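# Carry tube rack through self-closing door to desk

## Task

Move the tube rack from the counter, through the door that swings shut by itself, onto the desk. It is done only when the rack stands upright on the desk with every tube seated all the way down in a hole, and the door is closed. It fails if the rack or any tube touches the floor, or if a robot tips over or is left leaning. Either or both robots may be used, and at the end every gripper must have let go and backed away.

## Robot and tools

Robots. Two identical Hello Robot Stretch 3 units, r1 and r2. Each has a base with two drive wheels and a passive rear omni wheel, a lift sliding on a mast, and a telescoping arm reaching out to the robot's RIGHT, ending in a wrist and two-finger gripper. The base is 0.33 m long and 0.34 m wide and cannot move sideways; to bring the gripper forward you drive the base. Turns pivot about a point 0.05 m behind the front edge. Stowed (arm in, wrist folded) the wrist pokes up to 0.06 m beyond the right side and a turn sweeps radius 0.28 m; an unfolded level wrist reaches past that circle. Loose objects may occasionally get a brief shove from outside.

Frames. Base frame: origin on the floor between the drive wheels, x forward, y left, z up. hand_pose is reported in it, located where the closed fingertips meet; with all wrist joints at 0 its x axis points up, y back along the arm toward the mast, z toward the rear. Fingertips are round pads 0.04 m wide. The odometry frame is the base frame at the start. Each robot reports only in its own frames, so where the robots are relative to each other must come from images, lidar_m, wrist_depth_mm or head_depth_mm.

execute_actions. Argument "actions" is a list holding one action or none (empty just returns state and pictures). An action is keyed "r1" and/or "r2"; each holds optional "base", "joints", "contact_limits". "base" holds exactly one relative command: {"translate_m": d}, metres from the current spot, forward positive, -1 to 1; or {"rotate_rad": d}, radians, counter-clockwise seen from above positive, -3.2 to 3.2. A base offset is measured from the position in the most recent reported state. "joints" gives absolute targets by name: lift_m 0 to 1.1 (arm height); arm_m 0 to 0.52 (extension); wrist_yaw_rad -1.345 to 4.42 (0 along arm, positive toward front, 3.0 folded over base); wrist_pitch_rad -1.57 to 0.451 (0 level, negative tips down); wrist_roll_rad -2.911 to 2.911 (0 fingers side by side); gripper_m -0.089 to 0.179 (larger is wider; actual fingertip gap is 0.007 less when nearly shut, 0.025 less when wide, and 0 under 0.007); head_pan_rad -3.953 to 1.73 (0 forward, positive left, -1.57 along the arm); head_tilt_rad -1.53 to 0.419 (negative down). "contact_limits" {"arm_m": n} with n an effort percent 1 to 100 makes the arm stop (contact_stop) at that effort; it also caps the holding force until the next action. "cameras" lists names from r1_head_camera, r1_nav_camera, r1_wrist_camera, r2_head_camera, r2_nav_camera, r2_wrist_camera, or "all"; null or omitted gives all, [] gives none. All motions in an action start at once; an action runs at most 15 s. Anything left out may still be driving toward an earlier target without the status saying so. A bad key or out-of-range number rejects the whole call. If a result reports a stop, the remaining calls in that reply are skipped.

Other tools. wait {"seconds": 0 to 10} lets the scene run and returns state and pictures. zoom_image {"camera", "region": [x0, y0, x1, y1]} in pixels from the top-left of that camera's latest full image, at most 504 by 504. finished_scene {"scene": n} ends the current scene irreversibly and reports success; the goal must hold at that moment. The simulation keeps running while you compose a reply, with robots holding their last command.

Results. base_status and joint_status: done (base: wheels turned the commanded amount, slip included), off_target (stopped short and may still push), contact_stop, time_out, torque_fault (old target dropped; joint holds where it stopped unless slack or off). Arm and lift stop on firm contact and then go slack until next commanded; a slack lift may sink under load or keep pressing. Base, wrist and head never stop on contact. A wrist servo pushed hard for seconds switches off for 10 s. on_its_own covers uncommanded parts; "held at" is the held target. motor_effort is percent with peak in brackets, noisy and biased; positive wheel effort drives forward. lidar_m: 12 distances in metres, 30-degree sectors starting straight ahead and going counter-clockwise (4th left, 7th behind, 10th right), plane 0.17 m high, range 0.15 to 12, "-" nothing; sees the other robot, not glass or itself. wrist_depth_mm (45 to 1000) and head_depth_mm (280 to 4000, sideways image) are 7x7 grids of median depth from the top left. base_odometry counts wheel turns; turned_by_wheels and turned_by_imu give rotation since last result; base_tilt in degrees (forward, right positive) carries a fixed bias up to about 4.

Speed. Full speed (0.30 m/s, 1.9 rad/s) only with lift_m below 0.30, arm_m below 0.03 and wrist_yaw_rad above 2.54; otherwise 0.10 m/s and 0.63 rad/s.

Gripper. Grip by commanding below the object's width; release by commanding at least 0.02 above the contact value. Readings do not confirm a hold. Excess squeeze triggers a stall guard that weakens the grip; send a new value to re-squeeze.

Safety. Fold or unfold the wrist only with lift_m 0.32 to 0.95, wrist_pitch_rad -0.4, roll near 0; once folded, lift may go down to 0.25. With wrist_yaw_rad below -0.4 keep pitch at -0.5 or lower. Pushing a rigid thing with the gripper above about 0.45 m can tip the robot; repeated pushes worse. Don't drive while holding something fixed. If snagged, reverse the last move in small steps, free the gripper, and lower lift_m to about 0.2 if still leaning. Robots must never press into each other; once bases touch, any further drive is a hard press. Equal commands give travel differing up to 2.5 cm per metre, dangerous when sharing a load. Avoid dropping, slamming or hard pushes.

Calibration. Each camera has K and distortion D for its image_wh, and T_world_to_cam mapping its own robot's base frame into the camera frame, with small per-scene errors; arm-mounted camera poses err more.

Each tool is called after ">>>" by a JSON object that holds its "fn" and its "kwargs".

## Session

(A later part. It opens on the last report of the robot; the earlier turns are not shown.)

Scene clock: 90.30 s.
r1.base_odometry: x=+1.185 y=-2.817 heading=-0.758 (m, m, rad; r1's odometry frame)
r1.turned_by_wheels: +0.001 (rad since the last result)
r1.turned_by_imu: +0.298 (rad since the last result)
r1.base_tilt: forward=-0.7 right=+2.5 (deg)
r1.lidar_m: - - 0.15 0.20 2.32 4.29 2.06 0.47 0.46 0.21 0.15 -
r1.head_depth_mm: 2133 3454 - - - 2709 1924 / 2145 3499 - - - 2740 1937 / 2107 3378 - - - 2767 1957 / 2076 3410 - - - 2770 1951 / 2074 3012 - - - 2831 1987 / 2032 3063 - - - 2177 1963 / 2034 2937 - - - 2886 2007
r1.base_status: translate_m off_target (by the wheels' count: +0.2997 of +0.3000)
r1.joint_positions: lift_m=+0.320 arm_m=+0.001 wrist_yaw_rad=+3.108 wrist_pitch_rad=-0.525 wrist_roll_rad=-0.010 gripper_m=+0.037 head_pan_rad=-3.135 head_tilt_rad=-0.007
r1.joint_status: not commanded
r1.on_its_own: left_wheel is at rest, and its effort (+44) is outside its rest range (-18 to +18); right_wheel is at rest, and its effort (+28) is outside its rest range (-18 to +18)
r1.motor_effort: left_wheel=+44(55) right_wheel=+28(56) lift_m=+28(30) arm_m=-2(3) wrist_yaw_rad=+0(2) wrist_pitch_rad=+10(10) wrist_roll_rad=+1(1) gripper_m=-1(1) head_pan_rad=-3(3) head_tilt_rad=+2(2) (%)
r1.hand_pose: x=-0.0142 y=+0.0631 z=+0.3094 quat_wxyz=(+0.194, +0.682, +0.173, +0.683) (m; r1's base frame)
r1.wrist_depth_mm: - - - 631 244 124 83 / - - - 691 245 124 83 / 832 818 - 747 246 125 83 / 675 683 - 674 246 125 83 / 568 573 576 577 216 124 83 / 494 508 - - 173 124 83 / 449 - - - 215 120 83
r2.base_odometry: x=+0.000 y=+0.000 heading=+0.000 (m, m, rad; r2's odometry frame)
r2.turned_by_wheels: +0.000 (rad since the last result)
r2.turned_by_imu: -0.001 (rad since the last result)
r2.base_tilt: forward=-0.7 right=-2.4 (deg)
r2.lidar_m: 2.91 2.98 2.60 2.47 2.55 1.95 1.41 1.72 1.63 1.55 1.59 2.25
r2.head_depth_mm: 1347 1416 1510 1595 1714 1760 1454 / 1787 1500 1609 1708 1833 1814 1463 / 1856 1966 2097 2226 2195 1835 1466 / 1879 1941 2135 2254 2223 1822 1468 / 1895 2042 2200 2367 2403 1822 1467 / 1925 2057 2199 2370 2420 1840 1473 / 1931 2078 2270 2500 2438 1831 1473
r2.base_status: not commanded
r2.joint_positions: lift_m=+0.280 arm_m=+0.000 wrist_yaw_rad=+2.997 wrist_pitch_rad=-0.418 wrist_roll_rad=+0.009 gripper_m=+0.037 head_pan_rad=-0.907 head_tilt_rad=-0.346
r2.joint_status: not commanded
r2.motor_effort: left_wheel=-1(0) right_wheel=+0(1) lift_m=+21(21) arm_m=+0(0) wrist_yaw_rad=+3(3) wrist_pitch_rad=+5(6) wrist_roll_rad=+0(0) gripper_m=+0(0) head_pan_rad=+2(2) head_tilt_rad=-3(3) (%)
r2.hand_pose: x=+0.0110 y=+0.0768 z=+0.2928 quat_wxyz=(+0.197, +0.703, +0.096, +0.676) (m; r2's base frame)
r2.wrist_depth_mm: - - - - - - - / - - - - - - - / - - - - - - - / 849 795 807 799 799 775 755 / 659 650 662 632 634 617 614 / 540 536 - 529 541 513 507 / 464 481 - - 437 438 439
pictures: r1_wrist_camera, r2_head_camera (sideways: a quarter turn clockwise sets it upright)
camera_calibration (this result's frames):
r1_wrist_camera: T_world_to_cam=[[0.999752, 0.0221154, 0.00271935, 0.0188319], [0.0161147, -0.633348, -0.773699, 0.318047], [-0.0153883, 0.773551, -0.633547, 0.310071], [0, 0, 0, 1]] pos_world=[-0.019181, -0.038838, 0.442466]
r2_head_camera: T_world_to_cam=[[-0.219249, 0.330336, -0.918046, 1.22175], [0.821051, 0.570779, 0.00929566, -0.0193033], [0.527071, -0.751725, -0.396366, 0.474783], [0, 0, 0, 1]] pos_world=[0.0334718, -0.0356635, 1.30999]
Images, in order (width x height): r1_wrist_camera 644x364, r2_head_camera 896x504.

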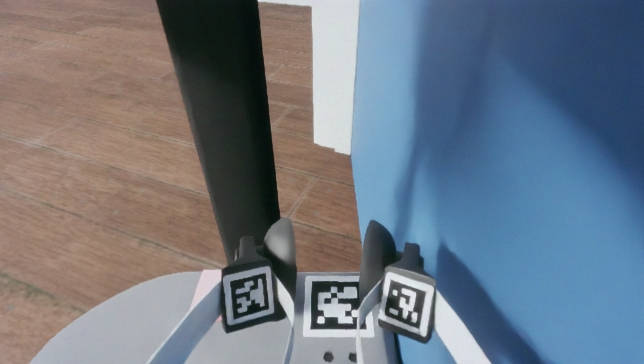

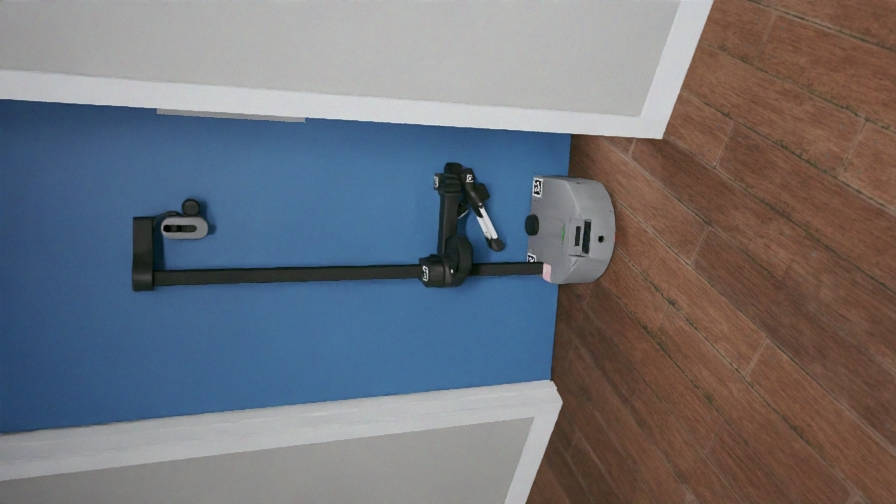

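>>> {"fn": "execute_actions", "kwargs": {"actions": [{"r1":{"base":{"translate_m":0.5}},"r2":{"base":{"rotate_rad":-0.675},"joints":{"head_pan_rad":-0.3,"head_tilt_rad":-0.5}}}], "cameras": ["r2_nav_camera"]}}

>>> {"fn": "execute_actions", "kwargs": {"actions": [{"r1":{"base":{"translate_m":0.5}},"r2":{"base":{"translate_m":1.0}}}], "cameras": ["r2_nav_camera","r1_nav_camera"]}}

Scene clock: 100.40 s.
r1.base_odometry: x=+1.548 y=-3.160 heading=-0.756 (m, m, rad; r1's odometry frame)
r1.turned_by_wheels: +0.002 (rad since the last result)
r1.turned_by_imu: +0.690 (rad since the last result)
r1.base_tilt: forward=-0.7 right=+2.5 (deg)
r1.lidar_m: - - 0.15 0.19 4.63 2.43 0.80 1.66 2.63 0.21 0.15 -
r1.head_depth_mm: 2149 3262 - - - 2743 1923 / 2147 3471 - - - 2730 1936 / 2007 3136 - 3597 3611 870 872 / 756 760 769 781 792 804 811 / 811 833 862 893 931 965 1004 / 1007 1041 1095 1144 1207 1258 1325 / 1323 1406 1501 1585 1696 1797 1841
r1.base_status: translate_m off_target (by the wheels' count: +0.4997 of +0.5000)
r1.joint_positions: lift_m=+0.320 arm_m=+0.001 wrist_yaw_rad=+3.109 wrist_pitch_rad=-0.525 wrist_roll_rad=-0.010 gripper_m=+0.037 head_pan_rad=-3.135 head_tilt_rad=-0.008
r1.joint_status: not commanded
r1.on_its_own: left_wheel is at rest, and its effort (+61) is outside its rest range (-18 to +18)
r1.motor_effort: left_wheel=+61(66) right_wheel=+6(56) lift_m=+28(28) arm_m=-2(3) wrist_yaw_rad=-1(3) wrist_pitch_rad=+10(10) wrist_roll_rad=+1(1) gripper_m=+0(1) head_pan_rad=-3(3) head_tilt_rad=+3(3) (%)
r1.hand_pose: x=-0.0145 y=+0.0632 z=+0.3094 quat_wxyz=(+0.194, +0.682, +0.174, +0.683) (m; r1's base frame)
r1.wrist_depth_mm: - - - - 245 124 83 / - - - - 245 124 83 / 822 816 - 789 246 125 83 / 685 680 - 684 247 125 83 / 573 570 578 581 216 125 83 / 496 510 - - 174 124 83 / 447 - - - 216 120 83
r2.base_odometry: x=+0.000 y=+0.000 heading=-0.675 (m, m, rad; r2's odometry frame)
r2.turned_by_wheels: -0.675 (rad since the last result)
r2.turned_by_imu: -0.662 (rad since the last result)
r2.base_tilt: forward=-0.8 right=-2.3 (deg)
r2.lidar_m: 2.26 2.91 2.92 2.77 2.48 2.49 2.07 1.42 1.71 1.72 1.55 1.56
r2.head_depth_mm: 1300 1413 1523 1669 1821 1572 1311 / 1360 1469 1606 1787 1906 1571 1312 / 2411 2532 2877 1922 1954 1574 1313 / 2262 2473 2740 2503 1967 1577 1317 / 2104 2297 2499 2514 1962 1579 1320 / 2010 2191 2393 2492 1960 1581 1321 / 1906 2092 2274 2465 1974 1589 1322
r2.base_status: done
r2.joint_positions: lift_m=+0.280 arm_m=+0.000 wrist_yaw_rad=+2.998 wrist_pitch_rad=-0.418 wrist_roll_rad=+0.009 gripper_m=+0.037 head_pan_rad=-0.307 head_tilt_rad=-0.494
r2.joint_status: all done
r2.motor_effort: left_wheel=+2(8) right_wheel=-1(6) lift_m=+21(21) arm_m=+0(0) wrist_yaw_rad=+2(3) wrist_pitch_rad=+5(5) wrist_roll_rad=+0(0) gripper_m=+0(0) head_pan_rad=+2(27) head_tilt_rad=-3(24) (%)
r2.hand_pose: x=+0.0109 y=+0.0768 z=+0.2928 quat_wxyz=(+0.197, +0.703, +0.096, +0.676) (m; r2's base frame)
r2.wrist_depth_mm: - - - - - - - / - - - - - - - / - - - - - - - / 821 792 795 788 795 776 768 / 649 650 669 624 630 622 603 / 538 536 - 541 538 511 508 / 454 481 - - 436 439 436
pictures: r2_nav_camera (sideways: a quarter turn counterclockwise sets it upright)
camera_calibration (this result's frames):
r2_nav_camera: T_world_to_cam=[[0.504537, -0.104433, 0.857051, -1.07623], [-0.302769, -0.951022, 0.0623533, -0.0289078], [0.808563, -0.290948, -0.511444, 0.623458], [0, 0, 0, 1]] pos_world=[0.0301395, 0.0415082, 1.24305]
Images, in order (width x height): r2_nav_camera 672x504.

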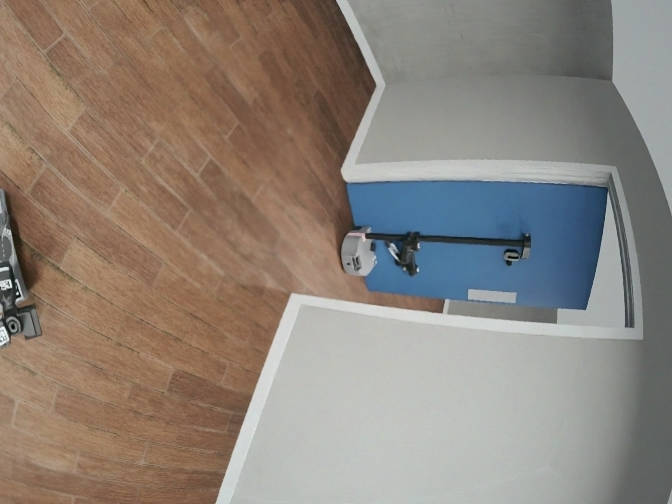

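Scene clock: 106.57 s.
r1.base_odometry: x=+1.912 y=-3.502 heading=-0.756 (m, m, rad; r1's odometry frame)
r1.turned_by_wheels: +0.001 (rad since the last result)
r1.turned_by_imu: +0.775 (rad since the last result)
r1.base_tilt: forward=-0.7 right=+2.5 (deg)
r1.lidar_m: - - 0.15 0.19 1.70 1.16 2.91 3.37 4.18 0.33 0.15 -
r1.head_depth_mm: 2165 2844 2994 3144 3310 2574 1926 / 2126 3344 3384 3436 3515 2731 1941 / 2072 3430 3478 3492 2938 2814 1932 / 2077 3338 3557 3685 3024 2770 1946 / 2070 3298 3668 3687 3132 2818 1970 / 2055 3241 3741 3727 3167 2831 1987 / 2016 3200 3831 3851 3250 2896 1996
r1.base_status: translate_m off_target (by the wheels' count: +0.4999 of +0.5000)
r1.joint_positions: lift_m=+0.320 arm_m=+0.001 wrist_yaw_rad=+3.109 wrist_pitch_rad=-0.525 wrist_roll_rad=-0.010 gripper_m=+0.037 head_pan_rad=-3.136 head_tilt_rad=-0.008
r1.joint_status: not commanded
r1.on_its_own: left_wheel is at rest, and its effort (+27) is outside its rest range (-18 to +18)
r1.motor_effort: left_wheel=+27(66) right_wheel=-1(32) lift_m=+27(28) arm_m=-1(2) wrist_yaw_rad=-1(0) wrist_pitch_rad=+9(10) wrist_roll_rad=+1(1) gripper_m=+0(1) head_pan_rad=-2(2) head_tilt_rad=+3(4) (%)
r1.hand_pose: x=-0.0144 y=+0.0633 z=+0.3094 quat_wxyz=(+0.194, +0.682, +0.173, +0.683) (m; r1's base frame)
r1.wrist_depth_mm: - - - - 235 131 91 / - - - - 239 132 91 / 837 836 - 815 242 134 92 / 673 675 - 686 247 135 93 / 571 577 575 576 226 136 93 / 495 513 - - 188 138 94 / 447 - - - 235 135 94
r2.base_odometry: x=+0.781 y=-0.625 heading=-0.675 (m, m, rad; r2's odometry frame)
r2.turned_by_wheels: +0.000 (rad since the last result)
r2.turned_by_imu: +0.003 (rad since the last result)
r2.base_tilt: forward=-0.8 right=-2.4 (deg)
r2.lidar_m: 1.26 2.10 2.17 2.63 3.12 3.13 2.91 2.33 1.61 1.00 0.90 1.57
r2.head_depth_mm: - - 3837 2573 1975 1568 1313 / - - 3827 2594 1952 1555 1307 / - - 3926 2597 1946 1567 1314 / 3993 - 3569 1999 1916 1582 1320 / 1432 1529 1646 1817 1830 1580 1315 / 1160 1238 1323 1446 1586 1574 1322 / 1047 1129 1245 1424 1663 1573 1320
r2.base_status: done
r2.joint_positions: lift_m=+0.280 arm_m=+0.000 wrist_yaw_rad=+2.998 wrist_pitch_rad=-0.418 wrist_roll_rad=+0.009 gripper_m=+0.037 head_pan_rad=-0.307 head_tilt_rad=-0.495
r2.joint_status: not commanded
r2.motor_effort: left_wheel=+2(9) right_wheel=-2(5) lift_m=+21(21) arm_m=+0(0) wrist_yaw_rad=+2(2) wrist_pitch_rad=+5(5) wrist_roll_rad=+0(0) gripper_m=+0(1) head_pan_rad=+2(3) head_tilt_rad=-4(3) (%)
r2.hand_pose: x=+0.0108 y=+0.0768 z=+0.2928 quat_wxyz=(+0.197, +0.703, +0.096, +0.676) (m; r2's base frame)
r2.wrist_depth_mm: - - - - - - - / - - - - - - - / - - - - - - - / 833 806 811 787 793 777 766 / 648 651 668 631 631 626 607 / 545 538 - 546 541 516 511 / 461 480 - - 428 434 435
pictures: r1_nav_camera (sideways: a quarter turn counterclockwise sets it upright), r2_nav_camera (sideways: a quarter turn counterclockwise sets it upright)
camera_calibration (this result's frames):
r1_nav_camera: T_world_to_cam=[[-0.0480244, -0.0195099, 0.998656, -1.26525], [0.050574, 0.998479, 0.0219385, 0.026315], [-0.997565, 0.0515596, -0.0469647, 0.0238036], [0, 0, 0, 1]] pos_world=[-0.0383481, -0.0521872, 1.26409]
r2_nav_camera: T_world_to_cam=[[0.505127, -0.104525, 0.856692, -1.07576], [-0.302559, -0.951089, 0.062354, -0.0289099], [0.808273, -0.290697, -0.512046, 0.624242], [0, 0, 0, 1]] pos_world=[0.0300929, 0.0415249, 1.24304]
Images, in order (width x height): r1_nav_camera 672x504, r2_nav_camera 672x504.

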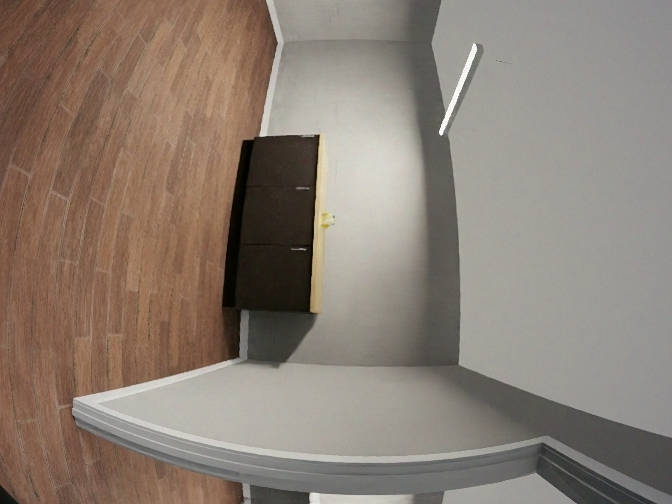

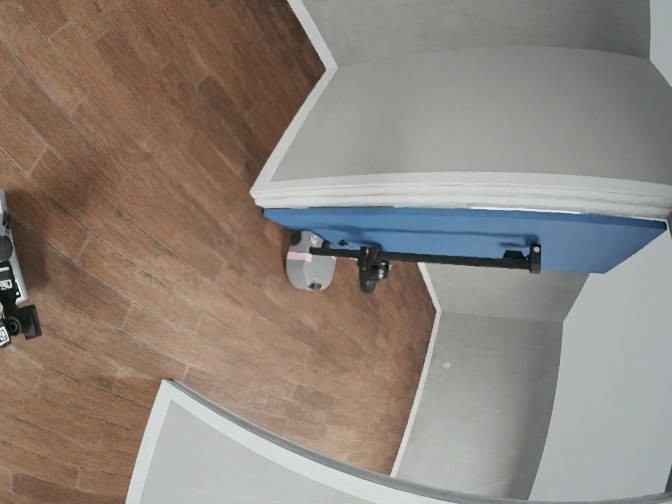

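>>> {"fn": "execute_actions", "kwargs": {"actions": [{"r1":{"base":{"translate_m":0.25}},"r2":{"base":{"translate_m":0.42}}}], "cameras": []}}

>>> {"fn": "execute_actions", "kwargs": {"actions": [{"r2":{"base":{"rotate_rad":-0.9},"joints":{"head_pan_rad":0,"head_tilt_rad":-0.7}}}], "cameras": ["r2_nav_camera","r1_head_camera"]}}

Scene clock: 113.67 s.
r1.base_odometry: x=+2.094 y=-3.673 heading=-0.755 (m, m, rad; r1's odometry frame)
r1.turned_by_wheels: +0.001 (rad since the last result)
r1.turned_by_imu: +0.089 (rad since the last result)
r1.base_tilt: forward=-0.7 right=+2.5 (deg)
r1.lidar_m: - - 0.15 0.20 1.20 1.18 2.94 4.32 4.17 0.21 0.15 -
r1.head_depth_mm: 2150 3279 3328 3378 3392 2686 1931 / 2142 3332 3490 3426 2882 2721 1913 / 2093 3419 3549 3650 2985 2769 1930 / 2089 3292 3574 3692 3120 2775 1951 / 2066 3304 3818 3762 3208 2828 1961 / 2078 3264 3885 3907 3363 2860 1977 / 2012 3025 - - - 2889 1993
r1.base_status: translate_m off_target (by the wheels' count: +0.2497 of +0.2500)
r1.joint_positions: lift_m=+0.320 arm_m=+0.001 wrist_yaw_rad=+3.116 wrist_pitch_rad=-0.524 wrist_roll_rad=-0.009 gripper_m=+0.037 head_pan_rad=-3.137 head_tilt_rad=-0.007
r1.joint_status: not commanded
r1.on_its_own: left_wheel is at rest, and its effort (+46) is outside its rest range (-18 to +18); right_wheel is at rest, and its effort (+37) is outside its rest range (-18 to +18)
r1.motor_effort: left_wheel=+46(87) right_wheel=+37(87) lift_m=+24(27) arm_m=-2(5) wrist_yaw_rad=-5(10) wrist_pitch_rad=+9(11) wrist_roll_rad=+0(0) gripper_m=+0(0) head_pan_rad=-2(1) head_tilt_rad=+2(3) (%)
r1.hand_pose: x=-0.0159 y=+0.0632 z=+0.3097 quat_wxyz=(+0.192, +0.682, +0.176, +0.684) (m; r1's base frame)
r1.wrist_depth_mm: - - - - 257 128 85 / - - - - 255 128 85 / 831 821 - 831 255 128 85 / 685 671 687 685 256 128 85 / 580 578 580 579 223 128 85 / 498 510 - - 178 127 85 / 450 - - - 221 123 85
r2.base_odometry: x=+1.109 y=-0.887 heading=-0.675 (m, m, rad; r2's odometry frame)
r2.turned_by_wheels: +0.000 (rad since the last result)
r2.turned_by_imu: +0.001 (rad since the last result)
r2.base_tilt: forward=-0.9 right=-2.5 (deg)
r2.lidar_m: 0.85 1.47 1.86 2.25 3.40 3.41 2.74 2.49 1.12 0.77 5.37 0.98
r2.head_depth_mm: - - 3787 2563 1947 1568 1314 / - - 3871 2578 1936 1567 1319 / - - 3612 1385 1705 1567 1311 / 1106 1302 1398 1475 1603 1572 1316 / 841 879 958 1057 1153 1296 1313 / 736 787 843 927 1041 1201 1310 / 682 751 844 968 1131 1365 1323
r2.base_status: done
r2.joint_positions: lift_m=+0.280 arm_m=+0.000 wrist_yaw_rad=+2.998 wrist_pitch_rad=-0.418 wrist_roll_rad=+0.009 gripper_m=+0.037 head_pan_rad=-0.307 head_tilt_rad=-0.495
r2.joint_status: not commanded
r2.motor_effort: left_wheel=+2(8) right_wheel=-2(6) lift_m=+21(21) arm_m=+0(0) wrist_yaw_rad=+2(2) wrist_pitch_rad=+6(5) wrist_roll_rad=+0(0) gripper_m=+0(0) head_pan_rad=+2(2) head_tilt_rad=-3(3) (%)
r2.hand_pose: x=+0.0108 y=+0.0768 z=+0.2928 quat_wxyz=(+0.197, +0.703, +0.096, +0.676) (m; r2's base frame)
r2.wrist_depth_mm: - - - - - - - / - - - - - - - / - - - - - - - / 830 821 809 795 780 764 742 / 656 656 665 635 642 616 606 / 537 533 - 552 529 513 508 / 463 479 - - 433 444 442
pictures: none
No camera images: the call's "cameras" was empty. Leave "cameras" out to get every camera's image.

Scene clock: 115.43 s.
r1.base_odometry: x=+2.094 y=-3.673 heading=-0.755 (m, m, rad; r1's odometry frame)
r1.turned_by_wheels: +0.000 (rad since the last result)
r1.turned_by_imu: +0.000 (rad since the last result)
r1.base_tilt: forward=-0.7 right=+2.6 (deg)
r1.lidar_m: - - 0.15 0.20 1.20 1.18 2.94 4.35 4.18 0.21 0.15 -
r1.head_depth_mm: 2170 3261 3283 3358 3514 2690 1926 / 2148 3331 3455 3458 2936 2734 1926 / 2099 3431 3557 3553 3010 2751 1932 / 2074 3354 3672 3688 3122 2774 1940 / 2079 3278 3716 3838 3254 2805 1979 / 2059 3259 3956 3951 3361 2904 2008 / 2029 3048 - - - 2871 2000
r1.base_status: not commanded
r1.joint_positions: lift_m=+0.320 arm_m=+0.001 wrist_yaw_rad=+3.116 wrist_pitch_rad=-0.524 wrist_roll_rad=-0.009 gripper_m=+0.037 head_pan_rad=-3.137 head_tilt_rad=-0.007
r1.joint_status: not commanded
r1.on_its_own: left_wheel is at rest, and its effort (+46) is outside its rest range (-18 to +18); right_wheel is at rest, and its effort (+37) is outside its rest range (-18 to +18)
r1.motor_effort: left_wheel=+46(46) right_wheel=+37(37) lift_m=+23(23) arm_m=-2(2) wrist_yaw_rad=-5(5) wrist_pitch_rad=+9(10) wrist_roll_rad=+0(0) gripper_m=+0(0) head_pan_rad=-2(2) head_tilt_rad=+2(3) (%)
r1.hand_pose: x=-0.0159 y=+0.0632 z=+0.3097 quat_wxyz=(+0.192, +0.682, +0.176, +0.684) (m; r1's base frame)
r1.wrist_depth_mm: - - - - 257 128 85 / - - - - 256 128 85 / 831 834 - 843 258 128 85 / 679 672 674 684 256 128 85 / 577 582 575 571 224 127 85 / 498 515 - - 178 128 85 / 450 - - - 223 123 85
r2.base_odometry: x=+1.109 y=-0.887 heading=-1.574 (m, m, rad; r2's odometry frame)
r2.turned_by_wheels: -0.900 (rad since the last result)
r2.turned_by_imu: -0.882 (rad since the last result)
r2.base_tilt: forward=-0.8 right=-2.4 (deg)
r2.lidar_m: 5.38 0.85 0.85 1.85 1.90 2.54 3.40 3.51 2.73 2.49 0.92 0.77
r2.head_depth_mm: - 3393 2494 1974 1177 1289 1199 / - 3422 2494 1963 1621 1379 1195 / - 3417 2463 1949 1616 1378 1196 / - 3418 2483 1954 1620 1376 1200 / - 3419 2493 1958 1614 1364 1193 / - 3420 2494 1938 1609 1372 1199 / - 3427 2494 1968 1575 1375 1197
r2.base_status: done
r2.joint_positions: lift_m=+0.280 arm_m=+0.000 wrist_yaw_rad=+2.998 wrist_pitch_rad=-0.418 wrist_roll_rad=+0.009 gripper_m=+0.037 head_pan_rad=-0.007 head_tilt_rad=-0.692
r2.joint_status: all done
r2.motor_effort: left_wheel=+3(9) right_wheel=-2(7) lift_m=+21(21) arm_m=+0(1) wrist_yaw_rad=+2(2) wrist_pitch_rad=+5(5) wrist_roll_rad=+0(0) gripper_m=+0(0) head_pan_rad=+2(19) head_tilt_rad=-5(27) (%)
r2.hand_pose: x=+0.0108 y=+0.0768 z=+0.2928 quat_wxyz=(+0.197, +0.703, +0.096, +0.676) (m; r2's base frame)
r2.wrist_depth_mm: - - - - - 856 678 / - - - - - 876 752 / - - - - - 877 820 / 824 800 803 785 790 786 763 / 658 651 676 624 629 617 614 / 538 530 - 543 538 513 507 / 459 484 - - 430 443 439
pictures: r1_head_camera (sideways: a quarter turn clockwise sets it upright), r2_nav_camera (sideways: a quarter turn counterclockwise sets it upright)
camera_calibration (this result's frames):
r1_head_camera: T_world_to_cam=[[0.0563181, -0.0548737, -0.996904, 1.31894], [-0.0441304, -0.997649, 0.0524217, -0.0669351], [-0.997437, 0.0410415, -0.0586074, 0.0388916], [0, 0, 0, 1]] pos_world=[-0.0384421, 0.00400102, 1.32064]
r2_nav_camera: T_world_to_cam=[[0.671217, 0.048263, 0.739688, -0.924247], [0.00416989, -0.998108, 0.0613404, -0.0294454], [0.741249, -0.0380883, -0.670148, 0.830331], [0, 0, 0, 1]] pos_world=[0.00501019, 0.046843, 1.24191]
Images, in order (width x height): r1_head_camera 896x504, r2_nav_camera 672x504.

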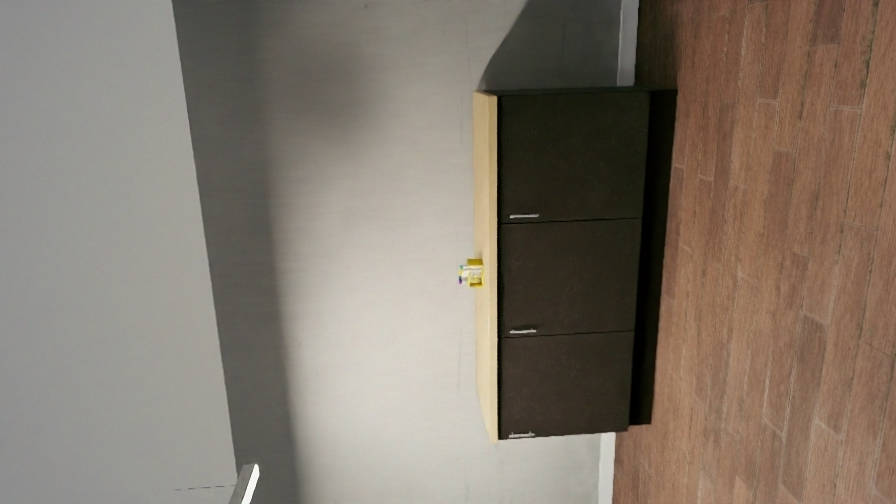

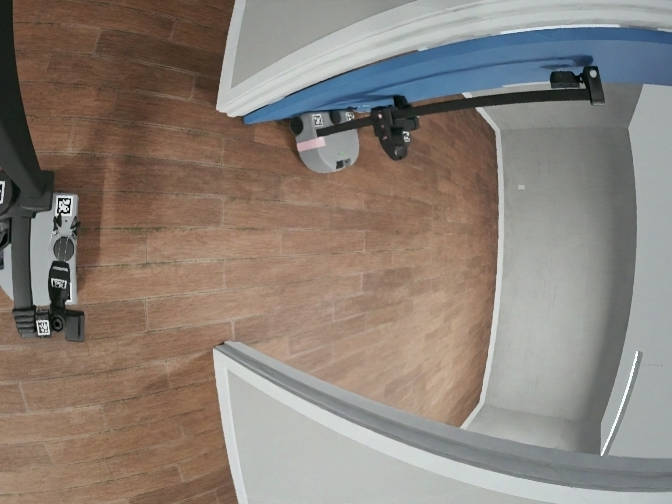

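>>> {"fn": "execute_actions", "kwargs": {"actions": [{"r1":{"base":{"translate_m":-0.01}},"r2":{"base":{"translate_m":1.0}}}], "cameras": ["r2_nav_camera"]}}

Scene clock: 122.50 s.
r1.base_odometry: x=+2.087 y=-3.667 heading=-0.755 (m, m, rad; r1's odometry frame)
r1.turned_by_wheels: +0.000 (rad since the last result)
r1.turned_by_imu: +0.000 (rad since the last result)
r1.base_tilt: forward=-0.7 right=+2.5 (deg)
r1.lidar_m: - - 0.15 0.22 0.57 0.66 2.93 4.29 4.15 0.21 0.15 -
r1.head_depth_mm: 2159 3276 3252 3386 3407 2692 1917 / 2115 3347 3427 3525 2931 2692 1932 / 2095 3409 3487 3562 2980 2763 1937 / 2090 3328 3580 3638 3109 2800 1944 / 2054 3281 3820 3836 3203 2808 1985 / 2037 3245 3909 3875 3362 2860 1980 / 2042 3033 - - - 2944 1995
r1.base_status: done
r1.joint_positions: lift_m=+0.320 arm_m=+0.001 wrist_yaw_rad=+3.115 wrist_pitch_rad=-0.524 wrist_roll_rad=-0.009 gripper_m=+0.037 head_pan_rad=-3.137 head_tilt_rad=-0.007
r1.joint_status: not commanded
r1.motor_effort: left_wheel=+1(41) right_wheel=+15(36) lift_m=+24(23) arm_m=-2(2) wrist_yaw_rad=-4(5) wrist_pitch_rad=+10(10) wrist_roll_rad=+0(0) gripper_m=+0(1) head_pan_rad=-2(1) head_tilt_rad=+3(2) (%)
r1.hand_pose: x=-0.0156 y=+0.0632 z=+0.3097 quat_wxyz=(+0.192, +0.682, +0.175, +0.684) (m; r1's base frame)
r1.wrist_depth_mm: 456 - - - 279 134 89 / 498 - - - 276 134 88 / 512 587 - 836 274 134 88 / 484 637 678 679 272 133 88 / 540 577 574 571 234 133 88 / 501 511 - - 187 132 88 / 451 - - - 232 127 87
r2.base_odometry: x=+1.105 y=-1.887 heading=-1.574 (m, m, rad; r2's odometry frame)
r2.turned_by_wheels: +0.000 (rad since the last result)
r2.turned_by_imu: +0.003 (rad since the last result)
r2.base_tilt: forward=-0.8 right=-2.5 (deg)
r2.lidar_m: 4.39 2.75 0.66 0.54 0.61 2.60 4.40 4.26 0.48 0.86 2.33 4.00
r2.head_depth_mm: - 3408 2508 1964 1606 1379 1195 / - 3410 2483 1962 1613 1377 1193 / 3984 3383 2485 1965 1609 1374 1189 / 3972 3441 2500 1958 1616 1370 1194 / 3991 3363 2451 1963 1612 1370 1201 / 3962 3361 2502 1949 1611 1366 1196 / 3861 3399 2452 1965 1612 1370 1193
r2.base_status: done
r2.joint_positions: lift_m=+0.280 arm_m=+0.000 wrist_yaw_rad=+2.998 wrist_pitch_rad=-0.418 wrist_roll_rad=+0.009 gripper_m=+0.037 head_pan_rad=-0.007 head_tilt_rad=-0.692
r2.joint_status: not commanded
r2.motor_effort: left_wheel=+2(9) right_wheel=-2(4) lift_m=+21(21) arm_m=+0(0) wrist_yaw_rad=+2(2) wrist_pitch_rad=+5(5) wrist_roll_rad=+0(0) gripper_m=+1(0) head_pan_rad=+2(2) head_tilt_rad=-5(5) (%)
r2.hand_pose: x=+0.0108 y=+0.0768 z=+0.2928 quat_wxyz=(+0.197, +0.703, +0.096, +0.676) (m; r2's base frame)
r2.wrist_depth_mm: 520 - 594 655 811 - - / 586 - 634 721 868 - - / 986 - 693 681 633 - 991 / 780 681 743 644 572 767 762 / 660 653 667 631 601 624 604 / 540 533 - 541 534 518 508 / 462 486 - - 434 441 441
pictures: r2_nav_camera (sideways: a quarter turn counterclockwise sets it upright)
camera_calibration (this result's frames):
r2_nav_camera: T_world_to_cam=[[0.671646, 0.0483509, 0.739293, -0.923734], [0.00434129, -0.998108, 0.0613337, -0.0294378], [0.74086, -0.0379851, -0.670585, 0.830901], [0, 0, 0, 1]] pos_world=[0.0049685, 0.0468431, 1.24191]
Images, in order (width x height): r2_nav_camera 672x504.

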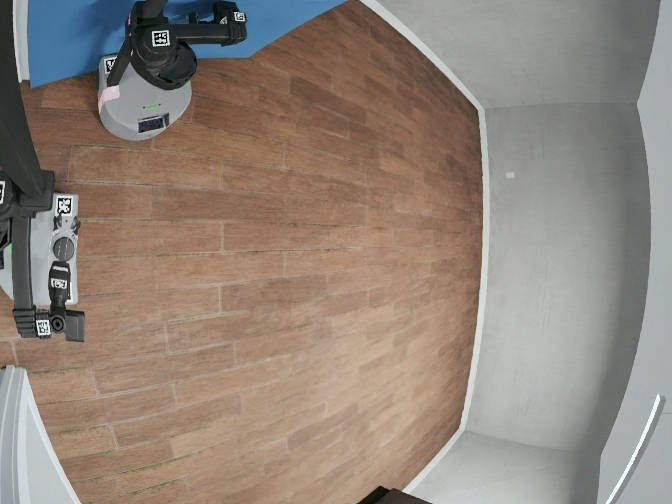

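>>> {"fn": "execute_actions", "kwargs": {"actions": [{"r2":{"base":{"translate_m":0.2}}}], "cameras": []}}

>>> {"fn": "execute_actions", "kwargs": {"actions": [{"r2":{"base":{"rotate_rad":-1.1},"joints":{"head_tilt_rad":-0.3}}}], "cameras": []}}

>>> {"fn": "execute_actions", "kwargs": {"actions": [{"r2":{"base":{"translate_m":1.0}}}], "cameras": ["r2_nav_camera","r2_head_camera"]}}

Scene clock: 130.07 s.
r1.base_odometry: x=+2.087 y=-3.667 heading=-0.755 (m, m, rad; r1's odometry frame)
r1.turned_by_wheels: +0.000 (rad since the last result)
r1.turned_by_imu: +0.001 (rad since the last result)
r1.base_tilt: forward=-0.7 right=+2.6 (deg)
r1.lidar_m: - - 0.15 0.22 1.19 0.51 2.93 4.32 4.17 0.21 0.15 -
r1.head_depth_mm: 2144 3225 430 566 3451 2682 1915 / 2132 3304 3416 3480 2931 2752 1920 / 2093 3432 3570 3562 2971 2799 1936 / 2094 3339 3696 3656 3085 2753 1969 / 2071 3277 3756 3834 3197 2842 1971 / 2052 3239 3892 3982 3311 2858 1994 / 2033 3047 - - - 2931 2008
r1.base_status: not commanded
r1.joint_positions: lift_m=+0.320 arm_m=+0.001 wrist_yaw_rad=+3.115 wrist_pitch_rad=-0.524 wrist_roll_rad=-0.009 gripper_m=+0.037 head_pan_rad=-3.137 head_tilt_rad=-0.007
r1.joint_status: not commanded
r1.motor_effort: left_wheel=+1(1) right_wheel=+15(15) lift_m=+23(23) arm_m=-3(2) wrist_yaw_rad=-4(4) wrist_pitch_rad=+10(10) wrist_roll_rad=+0(0) gripper_m=-1(1) head_pan_rad=-2(2) head_tilt_rad=+2(3) (%)
r1.hand_pose: x=-0.0156 y=+0.0632 z=+0.3097 quat_wxyz=(+0.192, +0.682, +0.175, +0.684) (m; r1's base frame)
r1.wrist_depth_mm: - - - - 278 135 89 / - - - - 276 134 88 / 835 830 - 825 275 134 88 / 490 676 678 674 272 133 88 / 494 579 570 580 236 133 88 / 486 512 - - 187 132 88 / 453 - - - 232 127 87
r2.base_odometry: x=+1.105 y=-2.087 heading=-1.574 (m, m, rad; r2's odometry frame)
r2.turned_by_wheels: +0.000 (rad since the last result)
r2.turned_by_imu: +0.000 (rad since the last result)
r2.base_tilt: forward=-0.9 right=-2.5 (deg)
r2.lidar_m: 4.19 2.75 0.83 0.54 0.68 2.60 4.58 0.61 0.60 1.57 2.33 3.98
r2.head_depth_mm: 3904 3415 2467 1973 1611 1376 1192 / 3875 3410 2473 1975 1618 1380 1198 / 3785 3388 2493 1967 1619 1376 1193 / 3804 3423 2491 1964 1608 1367 1194 / 3735 3443 2485 1944 1618 1371 1195 / 3688 3425 2489 1945 1602 1374 1193 / 3658 3426 2471 1952 1604 1373 1200
r2.base_status: done
r2.joint_positions: lift_m=+0.280 arm_m=+0.000 wrist_yaw_rad=+2.998 wrist_pitch_rad=-0.418 wrist_roll_rad=+0.009 gripper_m=+0.037 head_pan_rad=-0.007 head_tilt_rad=-0.693
r2.joint_status: not commanded
r2.motor_effort: left_wheel=+2(9) right_wheel=-2(4) lift_m=+21(21) arm_m=+0(0) wrist_yaw_rad=+2(2) wrist_pitch_rad=+5(5) wrist_roll_rad=+0(0) gripper_m=-1(1) head_pan_rad=+3(3) head_tilt_rad=-4(5) (%)
r2.hand_pose: x=+0.0108 y=+0.0768 z=+0.2928 quat_wxyz=(+0.197, +0.703, +0.096, +0.676) (m; r2's base frame)
r2.wrist_depth_mm: 519 - 610 757 905 - - / 560 - 712 808 995 - - / 593 - 622 655 990 - 993 / 641 696 539 563 790 782 741 / 667 656 585 582 633 629 604 / 536 530 - 544 539 522 507 / 460 482 - - 434 437 438
pictures: none
No camera images: the call's "cameras" was empty. Leave "cameras" out to get every camera's image.

Scene clock: 131.93 s.
r1.base_odometry: x=+2.087 y=-3.667 heading=-0.755 (m, m, rad; r1's odometry frame)
r1.turned_by_wheels: +0.000 (rad since the last result)
r1.turned_by_imu: +0.000 (rad since the last result)
r1.base_tilt: forward=-0.7 right=+2.5 (deg)
r1.lidar_m: - - 0.15 0.22 1.18 0.63 0.53 4.34 4.18 0.21 0.15 -
r1.head_depth_mm: 2154 3286 3316 577 3434 2704 1916 / 2138 3374 561 601 2866 2587 1777 / 2108 3425 486 494 509 535 1801 / 2083 3345 3661 3690 3051 2797 1949 / 2053 3265 3788 3797 3249 2841 1975 / 2045 3243 3846 3941 3378 2850 1994 / 2043 2993 - - - 2871 2019
r1.base_status: not commanded
r1.joint_positions: lift_m=+0.320 arm_m=+0.001 wrist_yaw_rad=+3.115 wrist_pitch_rad=-0.524 wrist_roll_rad=-0.009 gripper_m=+0.037 head_pan_rad=-3.137 head_tilt_rad=-0.007
r1.joint_status: not commanded
r1.motor_effort: left_wheel=+1(1) right_wheel=+15(15) lift_m=+24(23) arm_m=-2(2) wrist_yaw_rad=-4(4) wrist_pitch_rad=+9(10) wrist_roll_rad=+0(0) gripper_m=+0(0) head_pan_rad=-2(2) head_tilt_rad=+2(2) (%)
r1.hand_pose: x=-0.0156 y=+0.0632 z=+0.3097 quat_wxyz=(+0.192, +0.682, +0.175, +0.684) (m; r1's base frame)
r1.wrist_depth_mm: - - - - 277 135 88 / - - - - 274 134 88 / 831 828 - 844 274 133 88 / 467 679 677 671 274 133 88 / 439 574 583 575 236 133 88 / 413 513 - - 187 132 88 / 417 - - - 232 127 87
r2.base_odometry: x=+1.105 y=-2.087 heading=-2.674 (m, m, rad; r2's odometry frame)
r2.turned_by_wheels: -1.100 (rad since the last result)
r2.turned_by_imu: -1.077 (rad since the last result)
r2.base_tilt: forward=-0.9 right=-2.3 (deg)
r2.lidar_m: 2.30 3.83 4.19 2.91 0.86 0.54 0.55 0.79 4.58 0.63 0.60 1.35
r2.head_depth_mm: 2468 2630 2410 2289 2407 1887 1510 / 2550 2708 2394 2374 2433 1898 1508 / 2632 2813 2439 2465 2523 1889 1511 / 2744 2935 2491 2597 2578 1902 1506 / 2854 3048 2597 2732 2577 1908 1521 / 2989 3173 2798 2889 2591 1901 1529 / 3089 3316 3468 3468 2576 1910 1521
r2.base_status: done
r2.joint_positions: lift_m=+0.280 arm_m=+0.000 wrist_yaw_rad=+2.998 wrist_pitch_rad=-0.418 wrist_roll_rad=+0.009 gripper_m=+0.037 head_pan_rad=-0.007 head_tilt_rad=-0.310
r2.joint_status: all done
r2.motor_effort: left_wheel=+2(9) right_wheel=-2(6) lift_m=+21(21) arm_m=+0(0) wrist_yaw_rad=+2(2) wrist_pitch_rad=+5(5) wrist_roll_rad=+0(0) gripper_m=+0(0) head_pan_rad=+2(3) head_tilt_rad=+7(41) (%)
r2.hand_pose: x=+0.0108 y=+0.0768 z=+0.2928 quat_wxyz=(+0.197, +0.703, +0.096, +0.676) (m; r2's base frame)
r2.wrist_depth_mm: - - - - - - - / - - - - - - - / 996 - - - - - - / 834 813 804 808 790 767 757 / 603 653 672 638 642 612 611 / 443 535 - 534 536 517 505 / 428 489 - - 435 441 441
pictures: none
No camera images: the call's "cameras" was empty. Leave "cameras" out to get every camera's image.

Scene clock: 137.03 s.
r1.base_odometry: x=+2.087 y=-3.667 heading=-0.755 (m, m, rad; r1's odometry frame)
r1.turned_by_wheels: +0.000 (rad since the last result)
r1.turned_by_imu: +0.001 (rad since the last result)
r1.base_tilt: forward=-0.7 right=+2.5 (deg)
r1.lidar_m: - - 0.15 0.22 1.18 1.17 1.51 4.32 4.17 0.21 0.15 -
r1.head_depth_mm: 2175 3229 3350 3343 3370 2707 1928 / 2140 3414 3504 3489 2898 2743 1930 / 2099 3430 3504 3538 3011 2764 1709 / 2079 3329 3593 3381 3049 2625 1546 / 2059 3261 3811 3772 3235 2805 1998 / 2046 3258 3931 3882 3383 2867 1991 / 2035 3021 - - - 2873 2014
r1.base_status: not commanded
r1.joint_positions: lift_m=+0.320 arm_m=+0.001 wrist_yaw_rad=+3.115 wrist_pitch_rad=-0.524 wrist_roll_rad=-0.009 gripper_m=+0.037 head_pan_rad=-3.137 head_tilt_rad=-0.007
r1.joint_status: not commanded
r1.motor_effort: left_wheel=+1(1) right_wheel=+15(15) lift_m=+23(23) arm_m=-2(2) wrist_yaw_rad=-4(4) wrist_pitch_rad=+9(10) wrist_roll_rad=+0(0) gripper_m=+0(1) head_pan_rad=-2(2) head_tilt_rad=+2(2) (%)
r1.hand_pose: x=-0.0156 y=+0.0632 z=+0.3097 quat_wxyz=(+0.192, +0.682, +0.175, +0.684) (m; r1's base frame)
r1.wrist_depth_mm: - - - - 277 135 88 / - - - - 276 134 88 / 835 828 - 829 274 134 88 / 685 679 688 681 274 133 88 / 583 579 571 579 236 133 88 / 498 514 - - 186 132 88 / 452 - - - 232 127 87
r2.base_odometry: x=+0.212 y=-2.538 heading=-2.674 (m, m, rad; r2's odometry frame)
r2.turned_by_wheels: +0.000 (rad since the last result)
r2.turned_by_imu: +0.003 (rad since the last result)
r2.base_tilt: forward=-0.8 right=-2.3 (deg)
r2.lidar_m: 1.40 1.84 3.76 3.83 2.95 1.68 1.53 0.93 0.88 0.89 1.17 1.36
r2.head_depth_mm: 1678 1765 1852 1361 1431 1532 1504 / 1728 1837 1930 1412 1503 1619 1500 / 1808 1902 2002 1489 1573 1702 1510 / 1859 1974 2031 1545 1658 1776 1504 / 1958 2064 2163 1620 1744 1844 1512 / 2049 2168 2236 1700 1856 1894 1531 / 2118 2269 2353 1799 1954 1902 1530
r2.base_status: done
r2.joint_positions: lift_m=+0.280 arm_m=+0.000 wrist_yaw_rad=+2.998 wrist_pitch_rad=-0.418 wrist_roll_rad=+0.009 gripper_m=+0.037 head_pan_rad=-0.007 head_tilt_rad=-0.309
r2.joint_status: not commanded
r2.motor_effort: left_wheel=+2(8) right_wheel=-2(5) lift_m=+21(21) arm_m=+0(0) wrist_yaw_rad=+2(2) wrist_pitch_rad=+5(5) wrist_roll_rad=+0(0) gripper_m=+0(0) head_pan_rad=+1(3) head_tilt_rad=+6(7) (%)
r2.hand_pose: x=+0.0108 y=+0.0768 z=+0.2928 quat_wxyz=(+0.197, +0.703, +0.096, +0.676) (m; r2's base frame)
r2.wrist_depth_mm: - - - - - - - / - - - - - - - / - - - - - - 998 / 822 795 803 815 782 772 768 / 647 647 665 632 636 621 616 / 538 530 - 540 540 517 513 / 455 481 - - 434 444 435
pictures: r2_head_camera (sideways: a quarter turn clockwise sets it upright), r2_nav_camera (sideways: a quarter turn counterclockwise sets it upright)
camera_calibration (this result's frames):
r2_head_camera: T_world_to_cam=[[-0.361218, 0.0332483, -0.931888, 1.24068], [0.0625899, 0.997975, 0.0113451, -0.0173454], [0.930378, -0.0542287, -0.362568, 0.42834], [0, 0, 0, 1]] pos_world=[0.0507238, -0.000711985, 1.31167]
r2_nav_camera: T_world_to_cam=[[0.346416, 0.0506713, 0.936711, -1.17919], [-0.0192421, -0.997946, 0.0610999, -0.0290204], [0.937883, -0.0391903, -0.34473, 0.405729], [0, 0, 0, 1]] pos_world=[0.0274061, 0.0466909, 1.2462]
Images, in order (width x height): r2_head_camera 896x504, r2_nav_camera 672x504.

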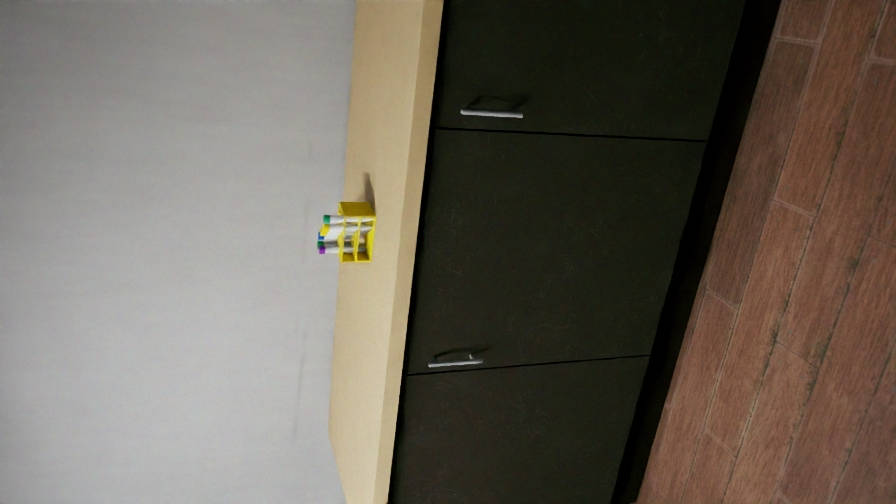

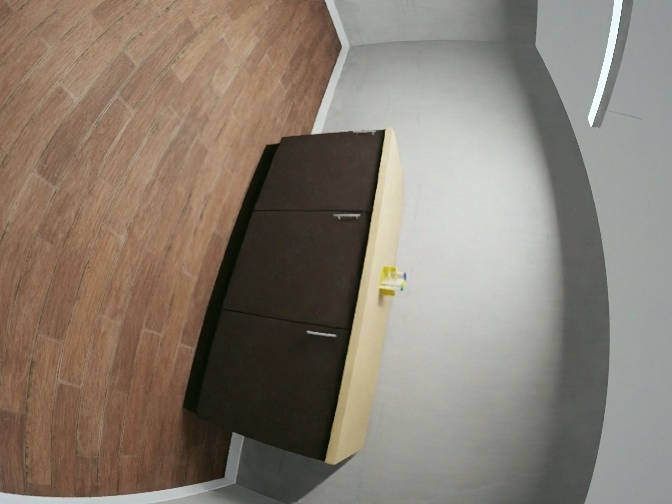

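>>> {"fn": "zoom_image", "kwargs": {"camera": "r2_head_camera", "region": [290, 170, 410, 290]}}

Region (290, 170, 410, 290) of r2_head_camera's 896x504 image, scaled by 4.200, with more detail than that image has.

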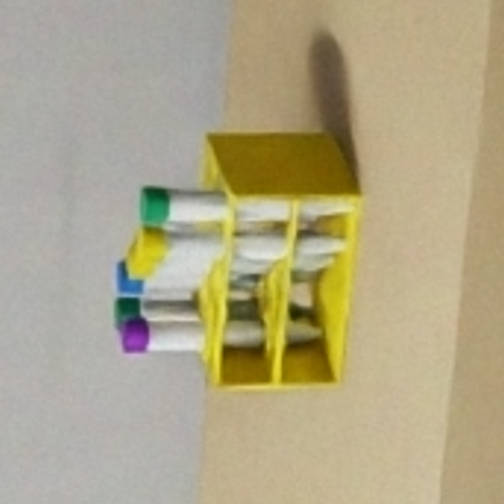

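>>> {"fn": "execute_actions", "kwargs": {"actions": [{"r2":{"base":{"rotate_rad":0.14}}}], "cameras": []}}

>>> {"fn": "execute_actions", "kwargs": {"actions": [{"r2":{"base":{"translate_m":1.0}}}], "cameras": []}}

>>> {"fn": "execute_actions", "kwargs": {"actions": [{"r2":{"base":{"rotate_rad":0.93},"joints":{"lift_m":0.93,"head_pan_rad":-1.4,"head_tilt_rad":-0.6}}}], "cameras": ["r2_head_camera","r2_nav_camera"]}}

Scene clock: 147.43 s.
r1.base_odometry: x=+2.087 y=-3.667 heading=-0.755 (m, m, rad; r1's odometry frame)
r1.turned_by_wheels: +0.000 (rad since the last result)
r1.turned_by_imu: +0.001 (rad since the last result)
r1.base_tilt: forward=-0.7 right=+2.5 (deg)
r1.lidar_m: - - 0.15 0.22 1.18 1.17 1.49 4.32 4.18 0.21 0.15 -
r1.head_depth_mm: 2174 3280 3392 3390 3407 2684 1921 / 2148 3339 3444 3444 2894 2711 1922 / 2082 3329 3519 3538 2997 2754 1657 / 2068 3387 3657 3166 3091 1543 1552 / 2065 3327 3759 3823 3226 2825 1961 / 2049 3197 3973 3928 3422 2835 1988 / 2015 2993 - - - 2875 1987
r1.base_status: not commanded
r1.joint_positions: lift_m=+0.320 arm_m=+0.001 wrist_yaw_rad=+3.115 wrist_pitch_rad=-0.524 wrist_roll_rad=-0.009 gripper_m=+0.037 head_pan_rad=-3.137 head_tilt_rad=-0.007
r1.joint_status: not commanded
r1.motor_effort: left_wheel=+1(1) right_wheel=+15(15) lift_m=+23(23) arm_m=-2(2) wrist_yaw_rad=-4(4) wrist_pitch_rad=+9(10) wrist_roll_rad=+0(0) gripper_m=+0(1) head_pan_rad=-2(2) head_tilt_rad=+2(1) (%)
r1.hand_pose: x=-0.0156 y=+0.0632 z=+0.3097 quat_wxyz=(+0.192, +0.682, +0.175, +0.684) (m; r1's base frame)
r1.wrist_depth_mm: - - - - 278 135 88 / - - - - 277 134 88 / 834 817 - 845 275 134 88 / 678 678 694 679 272 133 88 / 570 573 577 570 236 133 88 / 495 511 - - 186 132 87 / 451 - - - 233 127 87
r2.base_odometry: x=+0.212 y=-2.538 heading=-2.534 (m, m, rad; r2's odometry frame)
r2.turned_by_wheels: +0.140 (rad since the last result)
r2.turned_by_imu: +0.136 (rad since the last result)
r2.base_tilt: forward=-0.8 right=-2.5 (deg)
r2.lidar_m: 1.45 3.06 3.76 3.71 2.83 1.59 1.52 0.90 0.87 0.93 1.33 1.36
r2.head_depth_mm: 1727 1816 1877 1381 1465 1564 1507 / 1814 1906 1969 1470 1550 1692 1497 / 1898 2003 2079 1553 1662 1776 1519 / 2003 2136 2183 1655 1790 1874 1507 / 2126 2245 2319 1785 1951 1906 1511 / 2251 2418 2520 1934 2120 1920 1515 / 2394 2598 2771 3069 2606 1905 1516
r2.base_status: done
r2.joint_positions: lift_m=+0.280 arm_m=+0.000 wrist_yaw_rad=+2.998 wrist_pitch_rad=-0.418 wrist_roll_rad=+0.009 gripper_m=+0.037 head_pan_rad=-0.007 head_tilt_rad=-0.309
r2.joint_status: not commanded
r2.motor_effort: left_wheel=-3(7) right_wheel=+3(6) lift_m=+21(21) arm_m=+0(0) wrist_yaw_rad=+2(2) wrist_pitch_rad=+5(6) wrist_roll_rad=+0(0) gripper_m=+0(0) head_pan_rad=+2(2) head_tilt_rad=+6(7) (%)
r2.hand_pose: x=+0.0108 y=+0.0768 z=+0.2928 quat_wxyz=(+0.197, +0.703, +0.096, +0.676) (m; r2's base frame)
r2.wrist_depth_mm: - - - - - - - / - - - - - - - / - - - - - - - / 836 795 791 792 784 767 763 / 654 652 662 637 631 619 626 / 540 538 - 540 539 511 510 / 460 483 - - 435 445 433
pictures: none
No camera images: the call's "cameras" was empty. Leave "cameras" out to get every camera's image.

Scene clock: 152.53 s.
r1.base_odometry: x=+2.087 y=-3.667 heading=-0.755 (m, m, rad; r1's odometry frame)
r1.turned_by_wheels: +0.000 (rad since the last result)
r1.turned_by_imu: +0.001 (rad since the last result)
r1.base_tilt: forward=-0.7 right=+2.5 (deg)
r1.lidar_m: - - 0.15 0.22 1.19 1.17 2.47 4.33 4.17 0.21 0.15 -
r1.head_depth_mm: 2149 3274 3361 3346 3439 2665 1915 / 2110 3341 3450 3477 2894 2723 1933 / 2113 3418 3554 3593 3016 2758 1951 / 2072 3333 3665 3707 3146 2613 1956 / 2067 3302 3820 3353 3108 2487 1988 / 2018 3255 3882 3932 3341 2877 1985 / 2035 3028 3994 - - 2877 1996
r1.base_status: not commanded
r1.joint_positions: lift_m=+0.320 arm_m=+0.001 wrist_yaw_rad=+3.115 wrist_pitch_rad=-0.524 wrist_roll_rad=-0.009 gripper_m=+0.037 head_pan_rad=-3.137 head_tilt_rad=-0.007
r1.joint_status: not commanded
r1.motor_effort: left_wheel=+1(1) right_wheel=+15(15) lift_m=+23(23) arm_m=-2(2) wrist_yaw_rad=-4(4) wrist_pitch_rad=+9(9) wrist_roll_rad=+0(0) gripper_m=-1(1) head_pan_rad=-2(2) head_tilt_rad=+1(3) (%)
r1.hand_pose: x=-0.0156 y=+0.0632 z=+0.3097 quat_wxyz=(+0.192, +0.682, +0.175, +0.684) (m; r1's base frame)
r1.wrist_depth_mm: - - - - 278 135 89 / - - - - 277 134 88 / 829 829 - 817 274 134 88 / 680 683 686 681 272 133 88 / 577 576 577 567 236 133 88 / 499 510 - - 187 132 88 / 449 - - - 232 127 87
r2.base_odometry: x=-0.609 y=-3.109 heading=-2.534 (m, m, rad; r2's odometry frame)
r2.turned_by_wheels: +0.000 (rad since the last result)
r2.turned_by_imu: +0.003 (rad since the last result)
r2.base_tilt: forward=-1.0 right=-2.4 (deg)
r2.lidar_m: 0.59 0.86 3.20 3.39 3.67 2.62 1.89 1.45 1.43 0.72 0.56 0.55
r2.head_depth_mm: 988 1047 1102 1128 764 594 637 / 1041 1097 1166 1170 767 632 686 / 1088 1158 1233 1167 772 680 738 / 1156 1225 1309 1180 771 742 806 / 1225 1313 1397 1176 778 805 889 / 1297 1392 1495 1184 820 884 984 / 1389 1489 1605 1200 888 980 1098
r2.base_status: done
r2.joint_positions: lift_m=+0.280 arm_m=+0.000 wrist_yaw_rad=+2.998 wrist_pitch_rad=-0.418 wrist_roll_rad=+0.009 gripper_m=+0.037 head_pan_rad=-0.007 head_tilt_rad=-0.309
r2.joint_status: not commanded
r2.motor_effort: left_wheel=-3(7) right_wheel=+3(8) lift_m=+21(21) arm_m=+0(0) wrist_yaw_rad=+2(2) wrist_pitch_rad=+5(5) wrist_roll_rad=+0(0) gripper_m=+0(0) head_pan_rad=+0(2) head_tilt_rad=+6(6) (%)
r2.hand_pose: x=+0.0108 y=+0.0768 z=+0.2927 quat_wxyz=(+0.197, +0.703, +0.096, +0.676) (m; r2's base frame)
r2.wrist_depth_mm: - - - - - - - / - - - - - - - / - - - - - - - / 844 794 792 796 773 770 759 / 661 651 660 631 650 613 616 / 542 527 - 542 544 515 513 / 458 484 - - 437 442 438
pictures: none
No camera images: the call's "cameras" was empty. Leave "cameras" out to get every camera's image.

Scene clock: 159.27 s.
r1.base_odometry: x=+2.087 y=-3.667 heading=-0.755 (m, m, rad; r1's odometry frame)
r1.turned_by_wheels: +0.000 (rad since the last result)
r1.turned_by_imu: +0.001 (rad since the last result)
r1.base_tilt: forward=-0.7 right=+2.5 (deg)
r1.lidar_m: - - 0.15 0.22 1.19 1.17 2.40 4.33 4.18 0.21 0.15 -
r1.head_depth_mm: 2157 3261 3353 3426 3496 2713 1911 / 2128 3336 3381 3468 2947 2768 1919 / 2094 3458 3509 3570 3014 2767 1928 / 2090 3389 3680 3648 3060 2642 1950 / 2030 3292 3832 3341 3284 2524 1967 / 2033 3219 3972 3904 3300 2899 1990 / 2025 3025 - - - 2903 2016
r1.base_status: not commanded
r1.joint_positions: lift_m=+0.320 arm_m=+0.001 wrist_yaw_rad=+3.115 wrist_pitch_rad=-0.524 wrist_roll_rad=-0.009 gripper_m=+0.037 head_pan_rad=-3.137 head_tilt_rad=-0.007
r1.joint_status: not commanded
r1.motor_effort: left_wheel=+1(1) right_wheel=+15(15) lift_m=+24(23) arm_m=-2(2) wrist_yaw_rad=-4(4) wrist_pitch_rad=+9(9) wrist_roll_rad=+0(0) gripper_m=+0(1) head_pan_rad=-2(2) head_tilt_rad=+2(3) (%)
r1.hand_pose: x=-0.0156 y=+0.0632 z=+0.3097 quat_wxyz=(+0.192, +0.682, +0.175, +0.684) (m; r1's base frame)
r1.wrist_depth_mm: - - - - 278 135 89 / - - - - 277 134 88 / 812 824 - 820 275 134 88 / 672 686 679 675 272 133 88 / 574 575 575 579 236 133 88 / 501 513 - - 186 132 88 / 446 - - - 232 128 87
r2.base_odometry: x=-0.609 y=-3.109 heading=-1.604 (m, m, rad; r2's odometry frame)
r2.turned_by_wheels: +0.930 (rad since the last result)
r2.turned_by_imu: +0.910 (rad since the last result)
r2.base_tilt: forward=-0.8 right=-2.5 (deg)
r2.lidar_m: 3.20 3.29 3.82 2.64 2.63 1.50 1.43 0.81 0.58 0.55 0.57 0.76
r2.head_depth_mm: 977 1080 888 658 702 788 - / 979 1087 888 658 713 792 - / 986 1094 809 657 720 809 - / 990 1086 780 658 731 - - / 1000 1109 845 656 742 867 1177 / 1008 1110 884 684 753 899 1180 / 1009 1110 889 684 757 917 1174
r2.base_status: done
r2.joint_positions: lift_m=+0.930 arm_m=+0.000 wrist_yaw_rad=+2.998 wrist_pitch_rad=-0.418 wrist_roll_rad=+0.009 gripper_m=+0.037 head_pan_rad=-1.393 head_tilt_rad=-0.593
r2.joint_status: all done
r2.motor_effort: left_wheel=-3(9) right_wheel=+3(7) lift_m=+26(25) arm_m=+0(0) wrist_yaw_rad=+2(2) wrist_pitch_rad=+5(5) wrist_roll_rad=+0(0) gripper_m=+0(1) head_pan_rad=-4(31) head_tilt_rad=-4(32) (%)
r2.hand_pose: x=+0.0108 y=+0.0767 z=+0.9424 quat_wxyz=(+0.197, +0.703, +0.096, +0.676) (m; r2's base frame)
r2.wrist_depth_mm: - - - - - - - / - - - - - - - / - - - - - - - / - - - - - - - / - - - - - - - / - - - - - - - / - - - - - - -
pictures: r2_head_camera (sideways: a quarter turn clockwise sets it upright), r2_nav_camera (sideways: a quarter turn counterclockwise sets it upright)
camera_calibration (this result's frames):
r2_head_camera: T_world_to_cam=[[-0.0772604, 0.60388, -0.793322, 1.05823], [0.99267, 0.120763, -0.00474892, -0.00206499], [0.0929365, -0.787874, -0.608784, 0.753814], [0, 0, 0, 1]] pos_world=[0.0137522, -0.0448841, 1.29842]
r2_nav_camera: T_world_to_cam=[[0.157384, -0.575859, 0.802257, -1.00267], [-0.9814, -0.181636, 0.06215, -0.0244954], [0.109929, -0.797117, -0.593735, 0.734781], [0, 0, 0, 1]] pos_world=[0.0529908, 0.00386109, 1.24219]
Images, in order (width x height): r2_head_camera 896x504, r2_nav_camera 672x504.

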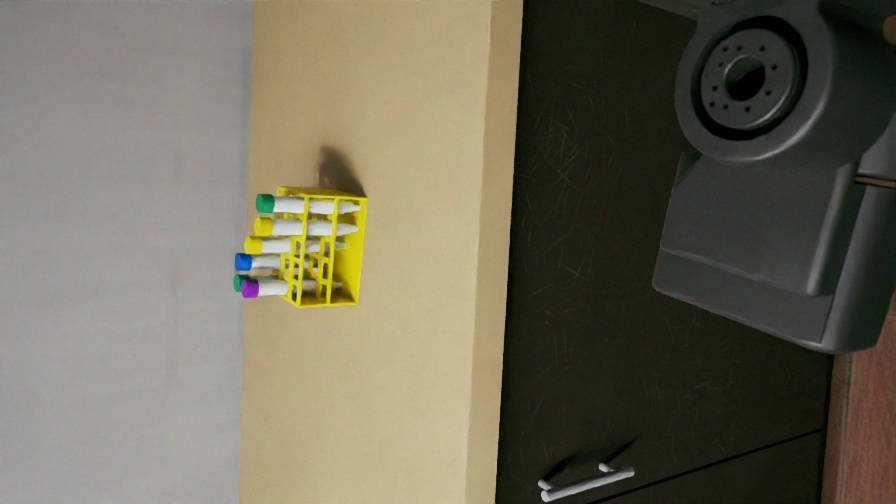

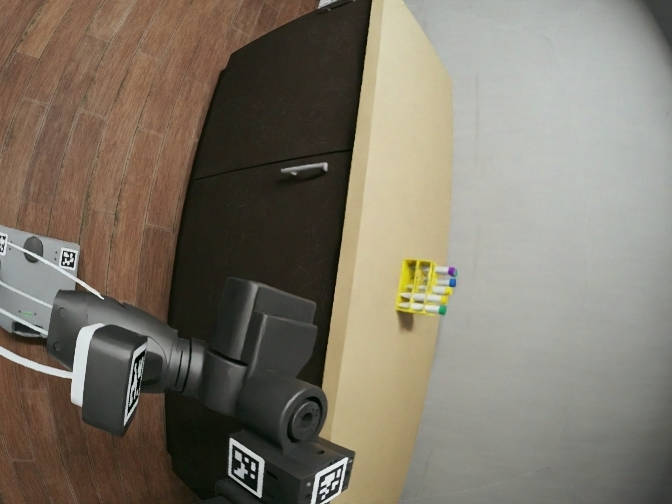

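>>> {"fn": "zoom_image", "kwargs": {"camera": "r2_head_camera", "region": [210, 160, 390, 340]}}

Region (210, 160, 390, 340) of r2_head_camera's 896x504 image, scaled by 2.800, with more detail than that image has.

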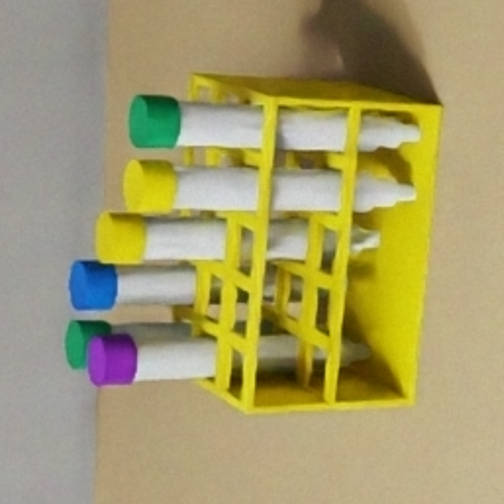

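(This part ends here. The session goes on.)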